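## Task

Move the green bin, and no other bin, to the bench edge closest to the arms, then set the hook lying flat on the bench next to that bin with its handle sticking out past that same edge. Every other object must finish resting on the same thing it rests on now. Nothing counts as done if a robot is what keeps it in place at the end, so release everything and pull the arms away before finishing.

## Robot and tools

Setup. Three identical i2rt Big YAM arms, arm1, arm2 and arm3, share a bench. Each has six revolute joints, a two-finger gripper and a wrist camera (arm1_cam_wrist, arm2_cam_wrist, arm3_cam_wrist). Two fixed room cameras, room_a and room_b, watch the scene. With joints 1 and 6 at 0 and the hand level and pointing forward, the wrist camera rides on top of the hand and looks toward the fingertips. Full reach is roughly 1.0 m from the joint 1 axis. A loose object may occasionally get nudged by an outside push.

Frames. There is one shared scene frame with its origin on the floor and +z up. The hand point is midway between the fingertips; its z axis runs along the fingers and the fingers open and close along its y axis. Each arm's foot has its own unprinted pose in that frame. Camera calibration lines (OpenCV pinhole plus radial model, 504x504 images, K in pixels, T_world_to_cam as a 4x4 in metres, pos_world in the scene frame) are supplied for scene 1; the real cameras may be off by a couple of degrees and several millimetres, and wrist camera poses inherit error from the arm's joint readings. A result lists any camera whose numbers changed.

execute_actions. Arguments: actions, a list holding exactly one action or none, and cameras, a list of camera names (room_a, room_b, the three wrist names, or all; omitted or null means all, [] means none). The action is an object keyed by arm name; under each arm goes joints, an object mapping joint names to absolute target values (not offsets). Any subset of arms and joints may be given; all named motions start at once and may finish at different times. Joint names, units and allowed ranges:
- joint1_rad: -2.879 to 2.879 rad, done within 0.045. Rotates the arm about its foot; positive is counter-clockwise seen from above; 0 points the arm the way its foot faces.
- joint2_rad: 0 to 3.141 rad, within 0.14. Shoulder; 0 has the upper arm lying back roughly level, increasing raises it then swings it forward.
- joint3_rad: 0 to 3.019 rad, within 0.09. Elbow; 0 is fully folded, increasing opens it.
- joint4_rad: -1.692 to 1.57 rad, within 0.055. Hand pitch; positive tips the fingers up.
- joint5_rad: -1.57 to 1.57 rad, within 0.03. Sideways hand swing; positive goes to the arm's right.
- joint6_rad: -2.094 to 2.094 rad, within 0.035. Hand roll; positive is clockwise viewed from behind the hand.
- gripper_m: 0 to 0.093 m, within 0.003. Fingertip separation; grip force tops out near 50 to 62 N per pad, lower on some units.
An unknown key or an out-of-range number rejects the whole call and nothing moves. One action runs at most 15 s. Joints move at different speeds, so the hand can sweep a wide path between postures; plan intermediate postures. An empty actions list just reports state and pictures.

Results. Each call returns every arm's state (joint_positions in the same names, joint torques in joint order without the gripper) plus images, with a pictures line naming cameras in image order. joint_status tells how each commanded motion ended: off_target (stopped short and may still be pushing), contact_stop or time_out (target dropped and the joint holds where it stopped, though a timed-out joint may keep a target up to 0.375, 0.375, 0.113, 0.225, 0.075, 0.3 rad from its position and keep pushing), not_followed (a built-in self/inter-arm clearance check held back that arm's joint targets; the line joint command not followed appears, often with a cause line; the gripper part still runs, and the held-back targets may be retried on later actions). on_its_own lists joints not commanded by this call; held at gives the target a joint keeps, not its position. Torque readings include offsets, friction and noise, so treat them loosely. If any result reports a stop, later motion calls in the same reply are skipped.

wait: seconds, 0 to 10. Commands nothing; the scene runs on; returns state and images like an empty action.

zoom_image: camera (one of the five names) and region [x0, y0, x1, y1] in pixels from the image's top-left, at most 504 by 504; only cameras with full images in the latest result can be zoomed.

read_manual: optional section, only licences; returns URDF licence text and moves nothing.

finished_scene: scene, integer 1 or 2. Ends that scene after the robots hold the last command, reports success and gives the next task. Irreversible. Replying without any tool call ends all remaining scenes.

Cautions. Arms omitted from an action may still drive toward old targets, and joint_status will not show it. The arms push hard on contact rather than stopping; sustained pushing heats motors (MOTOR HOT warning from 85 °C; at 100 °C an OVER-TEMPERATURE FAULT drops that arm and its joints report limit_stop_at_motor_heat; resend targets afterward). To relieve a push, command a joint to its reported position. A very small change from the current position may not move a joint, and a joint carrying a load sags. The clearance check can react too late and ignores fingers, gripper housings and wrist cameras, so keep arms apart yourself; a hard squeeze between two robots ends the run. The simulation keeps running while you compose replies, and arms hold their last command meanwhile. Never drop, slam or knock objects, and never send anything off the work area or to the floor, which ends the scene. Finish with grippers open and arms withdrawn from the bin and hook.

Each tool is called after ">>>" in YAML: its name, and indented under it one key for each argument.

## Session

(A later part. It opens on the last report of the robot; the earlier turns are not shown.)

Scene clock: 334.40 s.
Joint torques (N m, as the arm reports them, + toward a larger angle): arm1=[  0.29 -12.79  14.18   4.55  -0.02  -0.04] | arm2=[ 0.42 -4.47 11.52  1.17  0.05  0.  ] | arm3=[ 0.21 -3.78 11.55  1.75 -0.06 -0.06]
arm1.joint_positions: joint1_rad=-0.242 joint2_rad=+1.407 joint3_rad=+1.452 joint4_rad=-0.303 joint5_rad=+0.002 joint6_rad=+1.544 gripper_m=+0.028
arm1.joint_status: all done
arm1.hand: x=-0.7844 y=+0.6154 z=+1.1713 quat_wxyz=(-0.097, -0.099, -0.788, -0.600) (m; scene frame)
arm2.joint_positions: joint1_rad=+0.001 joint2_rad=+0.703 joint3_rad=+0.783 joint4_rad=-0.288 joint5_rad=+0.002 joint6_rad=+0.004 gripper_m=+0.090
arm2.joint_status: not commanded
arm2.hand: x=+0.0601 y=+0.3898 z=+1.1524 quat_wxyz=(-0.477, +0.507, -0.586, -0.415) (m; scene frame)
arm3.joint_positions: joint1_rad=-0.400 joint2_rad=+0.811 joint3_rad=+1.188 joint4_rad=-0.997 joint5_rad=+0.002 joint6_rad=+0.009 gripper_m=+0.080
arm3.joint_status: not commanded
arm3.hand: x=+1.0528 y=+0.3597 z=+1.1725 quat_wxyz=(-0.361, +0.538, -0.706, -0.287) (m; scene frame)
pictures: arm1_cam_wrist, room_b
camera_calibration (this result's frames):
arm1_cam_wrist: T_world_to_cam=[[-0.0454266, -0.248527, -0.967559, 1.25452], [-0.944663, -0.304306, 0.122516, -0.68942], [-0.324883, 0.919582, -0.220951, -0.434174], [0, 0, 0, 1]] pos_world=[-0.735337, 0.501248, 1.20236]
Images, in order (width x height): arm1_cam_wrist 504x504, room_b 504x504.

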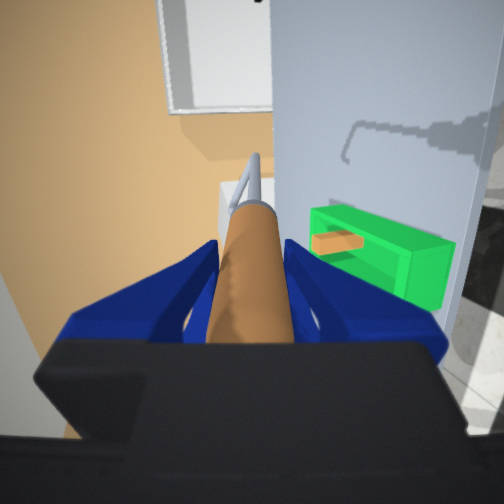

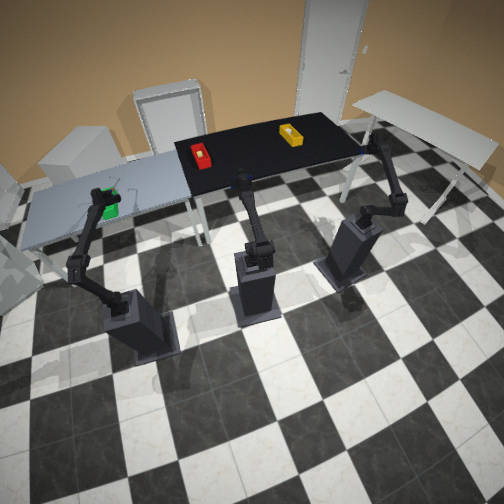

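>>> execute_actions:
  actions:
    - {"arm1":{"joints":{"joint2_rad":1.7,"joint3_rad":1.4,"joint4_rad":0.2}}}
  cameras: []

>>> execute_actions:
  actions:
    - {"arm1":{"joints":{"joint2_rad":1.9,"joint3_rad":1.375,"joint4_rad":0.52}}}
  cameras: []

>>> execute_actions:
  actions:
    - {"arm1":{"joints":{"joint2_rad":2.01,"joint4_rad":0.725}}}
  cameras: ["arm1_cam_wrist","room_a"]

>>> zoom_image:
  camera: "room_a"
  region: [310, 220, 430, 310]

Scene clock: 341.07 s.
Joint torques (N m, as the arm reports them, + toward a larger angle): arm1=[  0.39 -20.63  14.73   4.22  -0.03  -0.03] | arm2=[ 0.34 -4.67 11.54  1.25  0.06  0.  ] | arm3=[ 0.91 -3.84 11.51  1.66 -0.07  0.02]
arm1.joint_positions: joint1_rad=-0.242 joint2_rad=+1.760 joint3_rad=+1.331 joint4_rad=+0.150 joint5_rad=+0.002 joint6_rad=+1.543 gripper_m=+0.028
arm1.joint_status: all done
arm1.hand: x=-0.7562 y=+0.7071 z=+0.9639 quat_wxyz=(-0.096, -0.099, -0.794, -0.592) (m; scene frame)
arm2.joint_positions: joint1_rad=+0.001 joint2_rad=+0.703 joint3_rad=+0.783 joint4_rad=-0.288 joint5_rad=+0.002 joint6_rad=+0.004 gripper_m=+0.090
arm2.joint_status: not commanded
arm2.hand: x=+0.0601 y=+0.3898 z=+1.1524 quat_wxyz=(-0.477, +0.507, -0.586, -0.415) (m; scene frame)
arm3.joint_positions: joint1_rad=-0.400 joint2_rad=+0.811 joint3_rad=+1.188 joint4_rad=-0.997 joint5_rad=+0.002 joint6_rad=+0.009 gripper_m=+0.080
arm3.joint_status: not commanded
arm3.hand: x=+1.0528 y=+0.3597 z=+1.1725 quat_wxyz=(-0.361, +0.538, -0.706, -0.287) (m; scene frame)
pictures: none
No camera images: the call's "cameras" was empty. Leave "cameras" out to get every camera's image.

Scene clock: 342.23 s.
Joint torques (N m, as the arm reports them, + toward a larger angle): arm1=[  0.26 -21.81  12.33   4.59  -0.01  -0.03] | arm2=[ 0.49 -4.4  11.43  1.21  0.04  0.  ] | arm3=[ 0.3  -3.56 11.46  1.85 -0.09 -0.01]
arm1.joint_positions: joint1_rad=-0.242 joint2_rad=+1.960 joint3_rad=+1.328 joint4_rad=+0.467 joint5_rad=+0.002 joint6_rad=+1.543 gripper_m=+0.028
arm1.joint_status: all done
arm1.hand: x=-0.7459 y=+0.7406 z=+0.8898 quat_wxyz=(-0.103, -0.095, -0.759, -0.636) (m; scene frame)
arm2.joint_positions: joint1_rad=+0.001 joint2_rad=+0.703 joint3_rad=+0.783 joint4_rad=-0.288 joint5_rad=+0.002 joint6_rad=+0.004 gripper_m=+0.090
arm2.joint_status: not commanded
arm2.hand: x=+0.0601 y=+0.3898 z=+1.1524 quat_wxyz=(-0.477, +0.507, -0.586, -0.415) (m; scene frame)
arm3.joint_positions: joint1_rad=-0.400 joint2_rad=+0.811 joint3_rad=+1.188 joint4_rad=-0.997 joint5_rad=+0.002 joint6_rad=+0.009 gripper_m=+0.080
arm3.joint_status: not commanded
arm3.hand: x=+1.0528 y=+0.3597 z=+1.1725 quat_wxyz=(-0.361, +0.538, -0.706, -0.287) (m; scene frame)
pictures: none
No camera images: the call's "cameras" was empty. Leave "cameras" out to get every camera's image.

Scene clock: 344.30 s.
Joint torques (N m, as the arm reports them, + toward a larger angle): arm1=[  0.25 -20.43  11.75   4.73  -0.03  -0.04] | arm2=[ 0.47 -4.53 11.54  1.24  0.06  0.  ] | arm3=[-0.33 -3.89 11.57  1.68 -0.07  0.01]
arm1.joint_positions: joint1_rad=-0.242 joint2_rad=+2.043 joint3_rad=+1.328 joint4_rad=+0.669 joint5_rad=+0.002 joint6_rad=+1.543 gripper_m=+0.028
arm1.joint_status: joint4_rad time_out (moved +0.203 of +0.258); the others done
arm1.on_its_own: joint4_rad reads +0.669 and still pushes toward +0.725 since a time_out
arm1.hand: x=-0.7432 y=+0.7496 z=+0.8761 quat_wxyz=(-0.110, -0.090, -0.719, -0.680) (m; scene frame)
arm2.joint_positions: joint1_rad=+0.001 joint2_rad=+0.703 joint3_rad=+0.783 joint4_rad=-0.288 joint5_rad=+0.002 joint6_rad=+0.004 gripper_m=+0.090
arm2.joint_status: not commanded
arm2.hand: x=+0.0601 y=+0.3898 z=+1.1524 quat_wxyz=(-0.477, +0.507, -0.586, -0.415) (m; scene frame)
arm3.joint_positions: joint1_rad=-0.400 joint2_rad=+0.811 joint3_rad=+1.188 joint4_rad=-0.997 joint5_rad=+0.002 joint6_rad=+0.009 gripper_m=+0.080
arm3.joint_status: not commanded
arm3.hand: x=+1.0528 y=+0.3597 z=+1.1725 quat_wxyz=(-0.361, +0.538, -0.706, -0.287) (m; scene frame)
pictures: arm1_cam_wrist, room_a
camera_calibration (this result's frames):
arm1_cam_wrist: T_world_to_cam=[[0.0140759, -0.0478047, -0.998758, 0.925237], [-0.947834, -0.318759, 0.00189887, -0.45928], [-0.318453, 0.94663, -0.0497978, -0.774919], [0, 0, 0, 1]] pos_world=[-0.69512, 0.631392, 0.88637]
Images, in order (width x height): arm1_cam_wrist 504x504, room_a 504x504.

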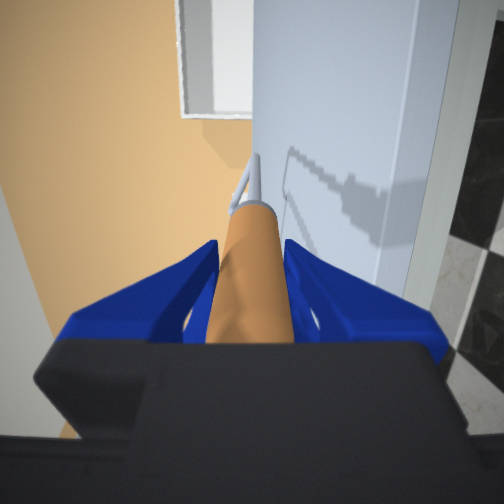

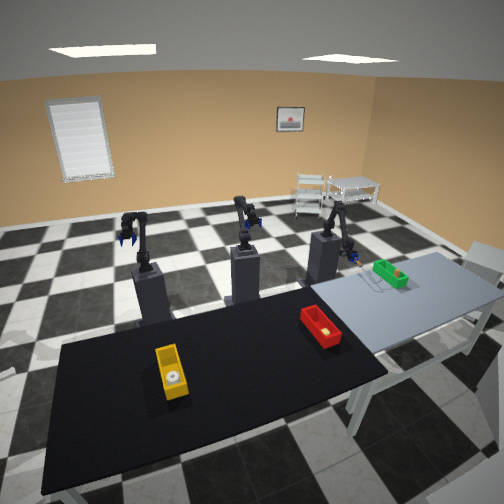

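Region (310, 220, 430, 310) of room_a's 504x504 image, scaled by 4.200, with more detail than that image has; it fills the top 378 rows of this view, and the rest is white.

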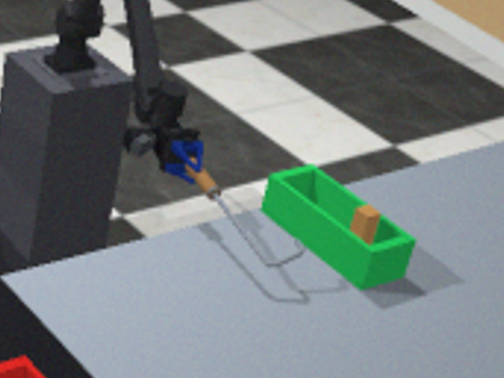

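>>> execute_actions:
  actions:
    - {"arm1":{"joints":{"joint1_rad":-0.275,"joint2_rad":2.1,"joint4_rad":0.83}}}
  cameras: ["arm1_cam_wrist","room_a"]

>>> zoom_image:
  camera: "room_a"
  region: [310, 220, 430, 310]

Scene clock: 349.30 s.
Joint torques (N m, as the arm reports them, + toward a larger angle): arm1=[  0.51 -21.11  11.17   4.67   0.01  -0.04] | arm2=[ 0.45 -4.47 11.5   1.17  0.04  0.  ] | arm3=[ 0.45 -3.97 11.68  1.78 -0.05  0.02]
arm1.joint_positions: joint1_rad=-0.274 joint2_rad=+2.139 joint3_rad=+1.328 joint4_rad=+0.776 joint5_rad=+0.000 joint6_rad=+1.543 gripper_m=+0.028
arm1.joint_status: all done
arm1.hand: x=-0.7183 y=+0.7450 z=+0.8287 quat_wxyz=(-0.121, -0.100, -0.714, -0.682) (m; scene frame)
arm2.joint_positions: joint1_rad=+0.001 joint2_rad=+0.703 joint3_rad=+0.783 joint4_rad=-0.288 joint5_rad=+0.002 joint6_rad=+0.004 gripper_m=+0.090
arm2.joint_status: not commanded
arm2.hand: x=+0.0601 y=+0.3898 z=+1.1524 quat_wxyz=(-0.477, +0.507, -0.586, -0.415) (m; scene frame)
arm3.joint_positions: joint1_rad=-0.400 joint2_rad=+0.811 joint3_rad=+1.188 joint4_rad=-0.997 joint5_rad=+0.002 joint6_rad=+0.009 gripper_m=+0.080
arm3.joint_status: not commanded
arm3.hand: x=+1.0528 y=+0.3597 z=+1.1725 quat_wxyz=(-0.361, +0.538, -0.706, -0.287) (m; scene frame)
pictures: arm1_cam_wrist, room_a
camera_calibration (this result's frames):
arm1_cam_wrist: T_world_to_cam=[[0.0161934, -0.037492, -0.999166, 0.871522], [-0.956978, -0.290123, -0.00462328, -0.459625], [-0.289707, 0.956255, -0.0405771, -0.759093], [0, 0, 0, 1]] pos_world=[-0.673879, 0.625214, 0.837868]
Images, in order (width x height): arm1_cam_wrist 504x504, room_a 504x504.

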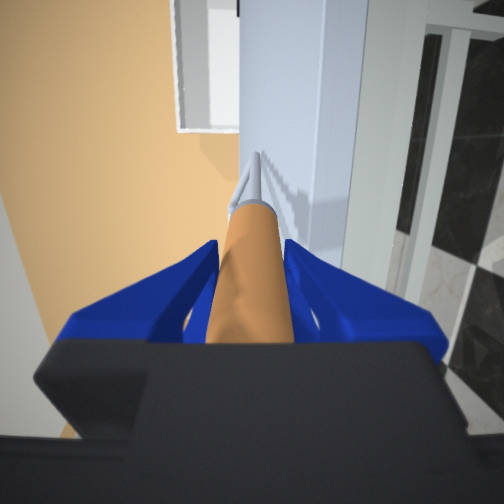

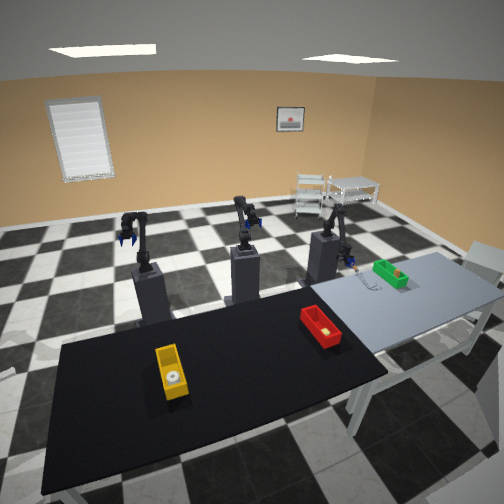

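Region (310, 220, 430, 310) of room_a's 504x504 image, scaled by 4.200, with more detail than that image has; it fills the top 378 rows of this view, and the rest is white.

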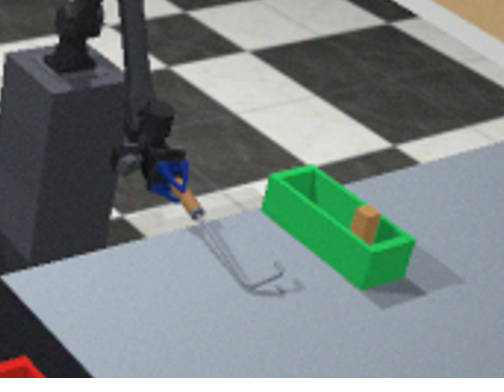

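>>> execute_actions:
  actions:
    - {"arm1":{"joints":{"joint2_rad":2.225,"joint3_rad":1.57,"joint4_rad":0.855}}}
  cameras: ["arm1_cam_wrist","room_a"]

>>> zoom_image:
  camera: "room_a"
  region: [310, 220, 430, 310]

Scene clock: 354.97 s.
Joint torques (N m, as the arm reports them, + toward a larger angle): arm1=[  0.85 -22.3   14.18   4.63   0.03  -0.03] | arm2=[ 0.44 -4.44 11.5   1.2   0.06 -0.02] | arm3=[ 0.46 -3.73 11.77  1.74 -0.07  0.01]
arm1.joint_positions: joint1_rad=-0.274 joint2_rad=+2.258 joint3_rad=+1.487 joint4_rad=+0.801 joint5_rad=+0.000 joint6_rad=+1.543 gripper_m=+0.028
arm1.joint_status: all done
arm1.hand: x=-0.7051 y=+0.7856 z=+0.8220 quat_wxyz=(-0.124, -0.097, -0.692, -0.705) (m; scene frame)
arm2.joint_positions: joint1_rad=+0.001 joint2_rad=+0.703 joint3_rad=+0.783 joint4_rad=-0.288 joint5_rad=+0.002 joint6_rad=+0.004 gripper_m=+0.090
arm2.joint_status: not commanded
arm2.hand: x=+0.0601 y=+0.3898 z=+1.1524 quat_wxyz=(-0.477, +0.507, -0.586, -0.415) (m; scene frame)
arm3.joint_positions: joint1_rad=-0.400 joint2_rad=+0.811 joint3_rad=+1.188 joint4_rad=-0.997 joint5_rad=+0.002 joint6_rad=+0.009 gripper_m=+0.080
arm3.joint_status: not commanded
arm3.hand: x=+1.0528 y=+0.3597 z=+1.1725 quat_wxyz=(-0.361, +0.538, -0.706, -0.287) (m; scene frame)
pictures: arm1_cam_wrist, room_a
camera_calibration (this result's frames):
arm1_cam_wrist: T_world_to_cam=[[0.03605, 0.0238192, -0.999066, 0.831867], [-0.956371, -0.289205, -0.0414045, -0.405289], [-0.289921, 0.956971, 0.0123542, -0.838599], [0, 0, 0, 1]] pos_world=[-0.660723, 0.665489, 0.82467]
Images, in order (width x height): arm1_cam_wrist 504x504, room_a 504x504.

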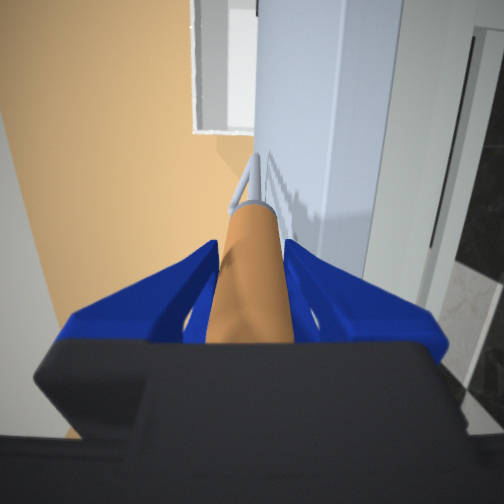

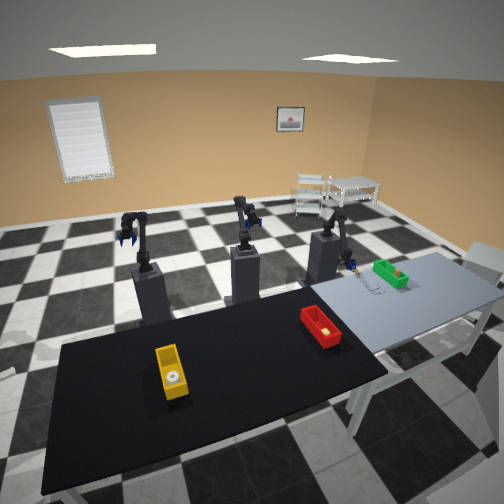

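Region (310, 220, 430, 310) of room_a's 504x504 image, scaled by 4.200, with more detail than that image has; it fills the top 378 rows of this view, and the rest is white.

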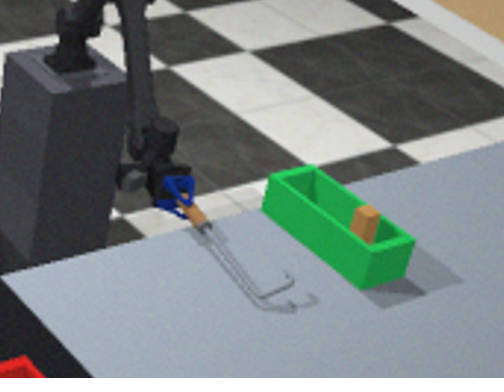

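>>> execute_actions:
  actions:
    - {"arm1":{"joints":{"joint2_rad":2.27,"joint4_rad":0.875}}}
  cameras: ["arm1_cam_wrist"]

Scene clock: 357.40 s.
Joint torques (N m, as the arm reports them, + toward a larger angle): arm1=[  0.48 -21.36  13.47   4.32   0.04  -0.04] | arm2=[ 0.65 -4.63 11.5   1.21  0.06 -0.01] | arm3=[ 0.32 -3.91 11.59  1.9  -0.06  0.02]
arm1.joint_positions: joint1_rad=-0.274 joint2_rad=+2.288 joint3_rad=+1.494 joint4_rad=+0.828 joint5_rad=+0.000 joint6_rad=+1.543 gripper_m=+0.028
arm1.joint_status: all done
arm1.hand: x=-0.7047 y=+0.7865 z=+0.8080 quat_wxyz=(-0.125, -0.096, -0.690, -0.706) (m; scene frame)
arm2.joint_positions: joint1_rad=+0.001 joint2_rad=+0.703 joint3_rad=+0.783 joint4_rad=-0.288 joint5_rad=+0.002 joint6_rad=+0.004 gripper_m=+0.090
arm2.joint_status: not commanded
arm2.hand: x=+0.0601 y=+0.3898 z=+1.1524 quat_wxyz=(-0.477, +0.507, -0.586, -0.415) (m; scene frame)
arm3.joint_positions: joint1_rad=-0.400 joint2_rad=+0.811 joint3_rad=+1.188 joint4_rad=-0.997 joint5_rad=+0.002 joint6_rad=+0.009 gripper_m=+0.080
arm3.joint_status: not commanded
arm3.hand: x=+1.0528 y=+0.3597 z=+1.1725 quat_wxyz=(-0.361, +0.538, -0.706, -0.287) (m; scene frame)
pictures: arm1_cam_wrist
camera_calibration (this result's frames):
arm1_cam_wrist: T_world_to_cam=[[0.0373408, 0.0278084, -0.998916, 0.815497], [-0.956307, -0.289067, -0.0437952, -0.403324], [-0.289971, 0.956905, 0.0157994, -0.841971], [0, 0, 0, 1]] pos_world=[-0.6603, 0.666421, 0.810252]
Images, in order (width x height): arm1_cam_wrist 504x504.

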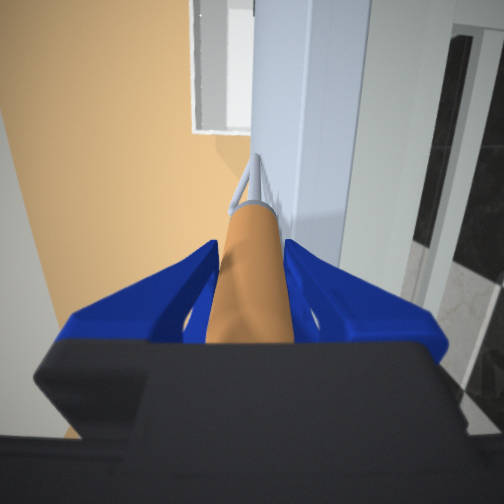

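>>> execute_actions:
  actions:
    - {"arm1":{"joints":{"joint2_rad":2.29,"joint4_rad":0.885}}}
  cameras: ["arm1_cam_wrist"]

>>> execute_actions:
  actions:
    - {"arm1":{"joints":{"gripper_m":0.07}}}
  cameras: ["arm1_cam_wrist","room_a"]

Scene clock: 361.13 s.
Joint torques (N m, as the arm reports them, + toward a larger angle): arm1=[  0.82 -20.42  13.31   4.25   0.02  -0.03] | arm2=[ 0.38 -4.59 11.46  1.16  0.05  0.  ] | arm3=[ 0.21 -3.32 11.59  1.73 -0.07  0.01]
arm1.joint_positions: joint1_rad=-0.274 joint2_rad=+2.294 joint3_rad=+1.495 joint4_rad=+0.839 joint5_rad=+0.000 joint6_rad=+1.543 gripper_m=+0.028
arm1.joint_status: all done
arm1.hand: x=-0.7046 y=+0.7867 z=+0.8068 quat_wxyz=(-0.125, -0.096, -0.688, -0.709) (m; scene frame)
arm2.joint_positions: joint1_rad=+0.001 joint2_rad=+0.703 joint3_rad=+0.783 joint4_rad=-0.288 joint5_rad=+0.002 joint6_rad=+0.004 gripper_m=+0.090
arm2.joint_status: not commanded
arm2.hand: x=+0.0601 y=+0.3898 z=+1.1524 quat_wxyz=(-0.477, +0.507, -0.586, -0.415) (m; scene frame)
arm3.joint_positions: joint1_rad=-0.400 joint2_rad=+0.811 joint3_rad=+1.188 joint4_rad=-0.997 joint5_rad=+0.002 joint6_rad=+0.009 gripper_m=+0.080
arm3.joint_status: not commanded
arm3.hand: x=+1.0528 y=+0.3597 z=+1.1725 quat_wxyz=(-0.361, +0.538, -0.706, -0.287) (m; scene frame)
pictures: arm1_cam_wrist
camera_calibration (this result's frames):
arm1_cam_wrist: T_world_to_cam=[[0.0394521, 0.0343348, -0.998631, 0.81046], [-0.956194, -0.288821, -0.0477058, -0.400235], [-0.290063, 0.956767, 0.0214361, -0.846583], [0, 0, 0, 1]] pos_world=[-0.66024, 0.66656, 0.808405]
Images, in order (width x height): arm1_cam_wrist 504x504.

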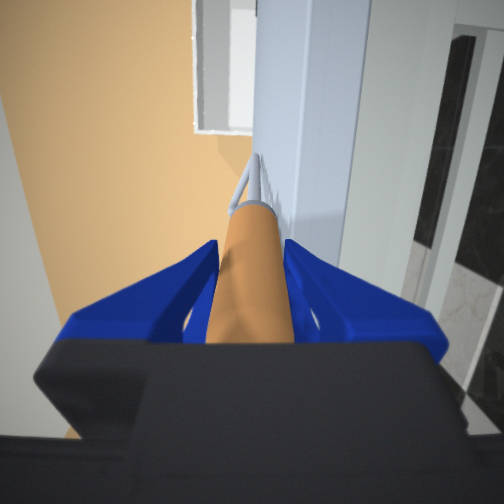

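Scene clock: 361.80 s.
Joint torques (N m, as the arm reports them, + toward a larger angle): arm1=[  1.05 -20.39  12.38   2.8   -0.02  -0.04] | arm2=[ 0.49 -4.64 11.5   1.17  0.05  0.  ] | arm3=[ 0.22 -4.46 11.74  1.79 -0.06 -0.01]
arm1.joint_positions: joint1_rad=-0.278 joint2_rad=+2.292 joint3_rad=+1.508 joint4_rad=+0.869 joint5_rad=+0.002 joint6_rad=+1.543 gripper_m=+0.070
arm1.joint_status: all done
arm1.hand: x=-0.7009 y=+0.7886 z=+0.8224 quat_wxyz=(-0.129, -0.095, -0.671, -0.723) (m; scene frame)
arm2.joint_positions: joint1_rad=+0.001 joint2_rad=+0.703 joint3_rad=+0.783 joint4_rad=-0.288 joint5_rad=+0.002 joint6_rad=+0.004 gripper_m=+0.090
arm2.joint_status: not commanded
arm2.hand: x=+0.0601 y=+0.3898 z=+1.1524 quat_wxyz=(-0.477, +0.507, -0.586, -0.415) (m; scene frame)
arm3.joint_positions: joint1_rad=-0.400 joint2_rad=+0.811 joint3_rad=+1.188 joint4_rad=-0.997 joint5_rad=+0.002 joint6_rad=+0.009 gripper_m=+0.080
arm3.joint_status: not commanded
arm3.hand: x=+1.0528 y=+0.3597 z=+1.1725 quat_wxyz=(-0.361, +0.538, -0.706, -0.287) (m; scene frame)
pictures: arm1_cam_wrist, room_a
camera_calibration (this result's frames):
arm1_cam_wrist: T_world_to_cam=[[0.0530764, 0.0766301, -0.995646, 0.7995], [-0.956583, -0.282242, -0.0727168, -0.380271], [-0.286585, 0.956278, 0.0583227, -0.875183], [0, 0, 0, 1]] pos_world=[-0.65701, 0.668324, 0.819409]
Images, in order (width x height): arm1_cam_wrist 504x504, room_a 504x504.

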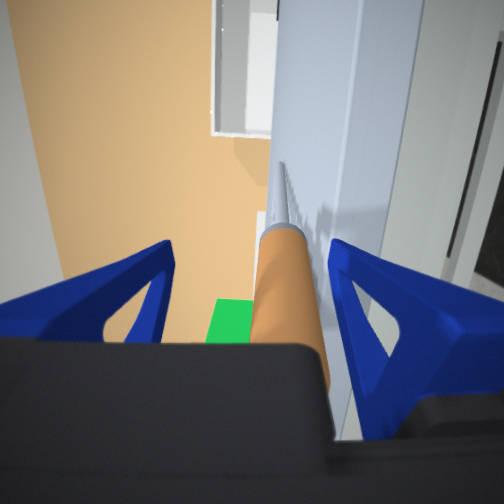

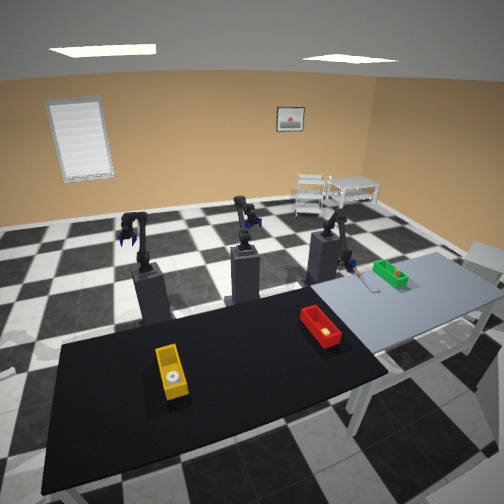

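>>> execute_actions:
  actions:
    - {"arm1":{"joints":{"gripper_m":0.093,"joint4_rad":0.84}}}
  cameras: []

>>> execute_actions:
  actions:
    - {"arm1":{"joints":{"joint1_rad":-0.5}}}
  cameras: []

>>> execute_actions:
  actions:
    - {"arm1":{"joints":{"joint1_rad":-0.6,"joint2_rad":0.8,"joint3_rad":0.9,"joint4_rad":-0.3,"joint6_rad":0}}}
  cameras: ["room_a","room_b"]

>>> zoom_image:
  camera: "room_b"
  region: [70, 170, 190, 260]

Scene clock: 367.83 s.
Joint torques (N m, as the arm reports them, + toward a larger angle): arm1=[  1.2  -20.39  12.23   1.5   -0.07  -0.04] | arm2=[ 0.43 -4.59 11.51  1.24  0.05 -0.01] | arm3=[-0.07 -3.87 11.67  1.78 -0.1   0.  ]
arm1.joint_positions: joint1_rad=-0.279 joint2_rad=+2.292 joint3_rad=+1.511 joint4_rad=+0.852 joint5_rad=+0.003 joint6_rad=+1.543 gripper_m=+0.093
arm1.joint_status: all done
arm1.hand: x=-0.6995 y=+0.7891 z=+0.8195 quat_wxyz=(-0.129, -0.097, -0.677, -0.718) (m; scene frame)
arm2.joint_positions: joint1_rad=+0.001 joint2_rad=+0.703 joint3_rad=+0.783 joint4_rad=-0.288 joint5_rad=+0.002 joint6_rad=+0.004 gripper_m=+0.090
arm2.joint_status: not commanded
arm2.hand: x=+0.0601 y=+0.3898 z=+1.1524 quat_wxyz=(-0.477, +0.507, -0.586, -0.415) (m; scene frame)
arm3.joint_positions: joint1_rad=-0.400 joint2_rad=+0.811 joint3_rad=+1.188 joint4_rad=-0.997 joint5_rad=+0.002 joint6_rad=+0.009 gripper_m=+0.080
arm3.joint_status: not commanded
arm3.hand: x=+1.0528 y=+0.3597 z=+1.1725 quat_wxyz=(-0.361, +0.538, -0.706, -0.287) (m; scene frame)
pictures: none
No camera images: the call's "cameras" was empty. Leave "cameras" out to get every camera's image.

Scene clock: 369.27 s.
Joint torques (N m, as the arm reports them, + toward a larger angle): arm1=[  0.09 -20.64  10.96   1.63  -0.03  -0.04] | arm2=[ 0.55 -4.39 11.44  1.25  0.05 -0.02] | arm3=[ 0.53 -3.31 11.62  1.87 -0.06  0.  ]
arm1.joint_positions: joint1_rad=-0.493 joint2_rad=+2.292 joint3_rad=+1.528 joint4_rad=+0.848 joint5_rad=+0.002 joint6_rad=+1.543 gripper_m=+0.093
arm1.joint_status: all done
arm1.hand: x=-0.5336 y=+0.7186 z=+0.8292 quat_wxyz=(-0.207, -0.167, -0.657, -0.706) (m; scene frame)
arm2.joint_positions: joint1_rad=+0.001 joint2_rad=+0.703 joint3_rad=+0.783 joint4_rad=-0.288 joint5_rad=+0.002 joint6_rad=+0.004 gripper_m=+0.090
arm2.joint_status: not commanded
arm2.hand: x=+0.0601 y=+0.3898 z=+1.1524 quat_wxyz=(-0.477, +0.507, -0.586, -0.415) (m; scene frame)
arm3.joint_positions: joint1_rad=-0.400 joint2_rad=+0.811 joint3_rad=+1.188 joint4_rad=-0.997 joint5_rad=+0.002 joint6_rad=+0.009 gripper_m=+0.080
arm3.joint_status: not commanded
arm3.hand: x=+1.0528 y=+0.3597 z=+1.1725 quat_wxyz=(-0.361, +0.538, -0.706, -0.287) (m; scene frame)
pictures: none
No camera images: the call's "cameras" was empty. Leave "cameras" out to get every camera's image.

Scene clock: 371.43 s.
Joint torques (N m, as the arm reports them, + toward a larger angle): arm1=[ 1.29 -2.53 10.76  1.67  0.   -0.13] | arm2=[ 0.31 -4.61 11.51  1.22  0.05 -0.01] | arm3=[ 0.46 -3.64 11.7   1.78 -0.08 -0.01]
arm1.joint_positions: joint1_rad=-0.603 joint2_rad=+0.795 joint3_rad=+0.896 joint4_rad=-0.292 joint5_rad=+0.001 joint6_rad=+0.007 gripper_m=+0.093
arm1.joint_status: all done
arm1.hand: x=-0.7085 y=+0.3355 z=+1.1444 quat_wxyz=(-0.569, +0.345, -0.690, -0.283) (m; scene frame)
arm2.joint_positions: joint1_rad=+0.001 joint2_rad=+0.703 joint3_rad=+0.783 joint4_rad=-0.288 joint5_rad=+0.002 joint6_rad=+0.004 gripper_m=+0.090
arm2.joint_status: not commanded
arm2.hand: x=+0.0601 y=+0.3898 z=+1.1524 quat_wxyz=(-0.477, +0.507, -0.586, -0.415) (m; scene frame)
arm3.joint_positions: joint1_rad=-0.400 joint2_rad=+0.811 joint3_rad=+1.188 joint4_rad=-0.997 joint5_rad=+0.002 joint6_rad=+0.009 gripper_m=+0.080
arm3.joint_status: not commanded
arm3.hand: x=+1.0528 y=+0.3597 z=+1.1725 quat_wxyz=(-0.361, +0.538, -0.706, -0.287) (m; scene frame)
pictures: room_a, room_b
Images, in order (width x height): room_a 504x504, room_b 504x504.

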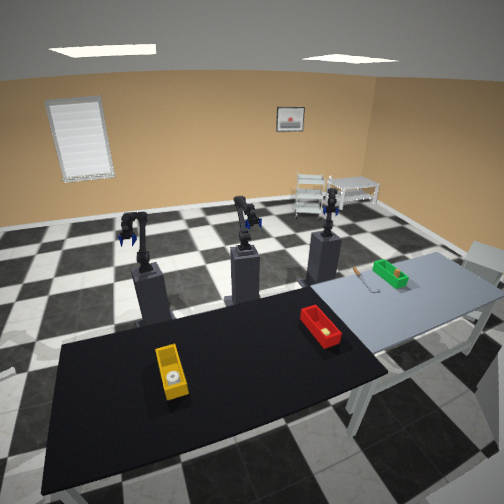

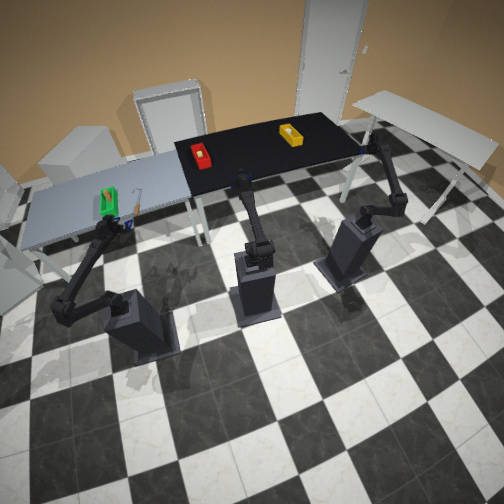

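Region (70, 170, 190, 260) of room_b's 504x504 image, scaled by 4.200, with more detail than that image has; it fills the top 378 rows of this view, and the rest is white.

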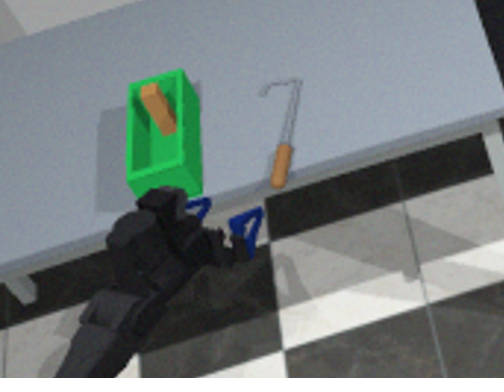

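>>> finished_scene:
  scene: 1

The scene is finished: the task was done.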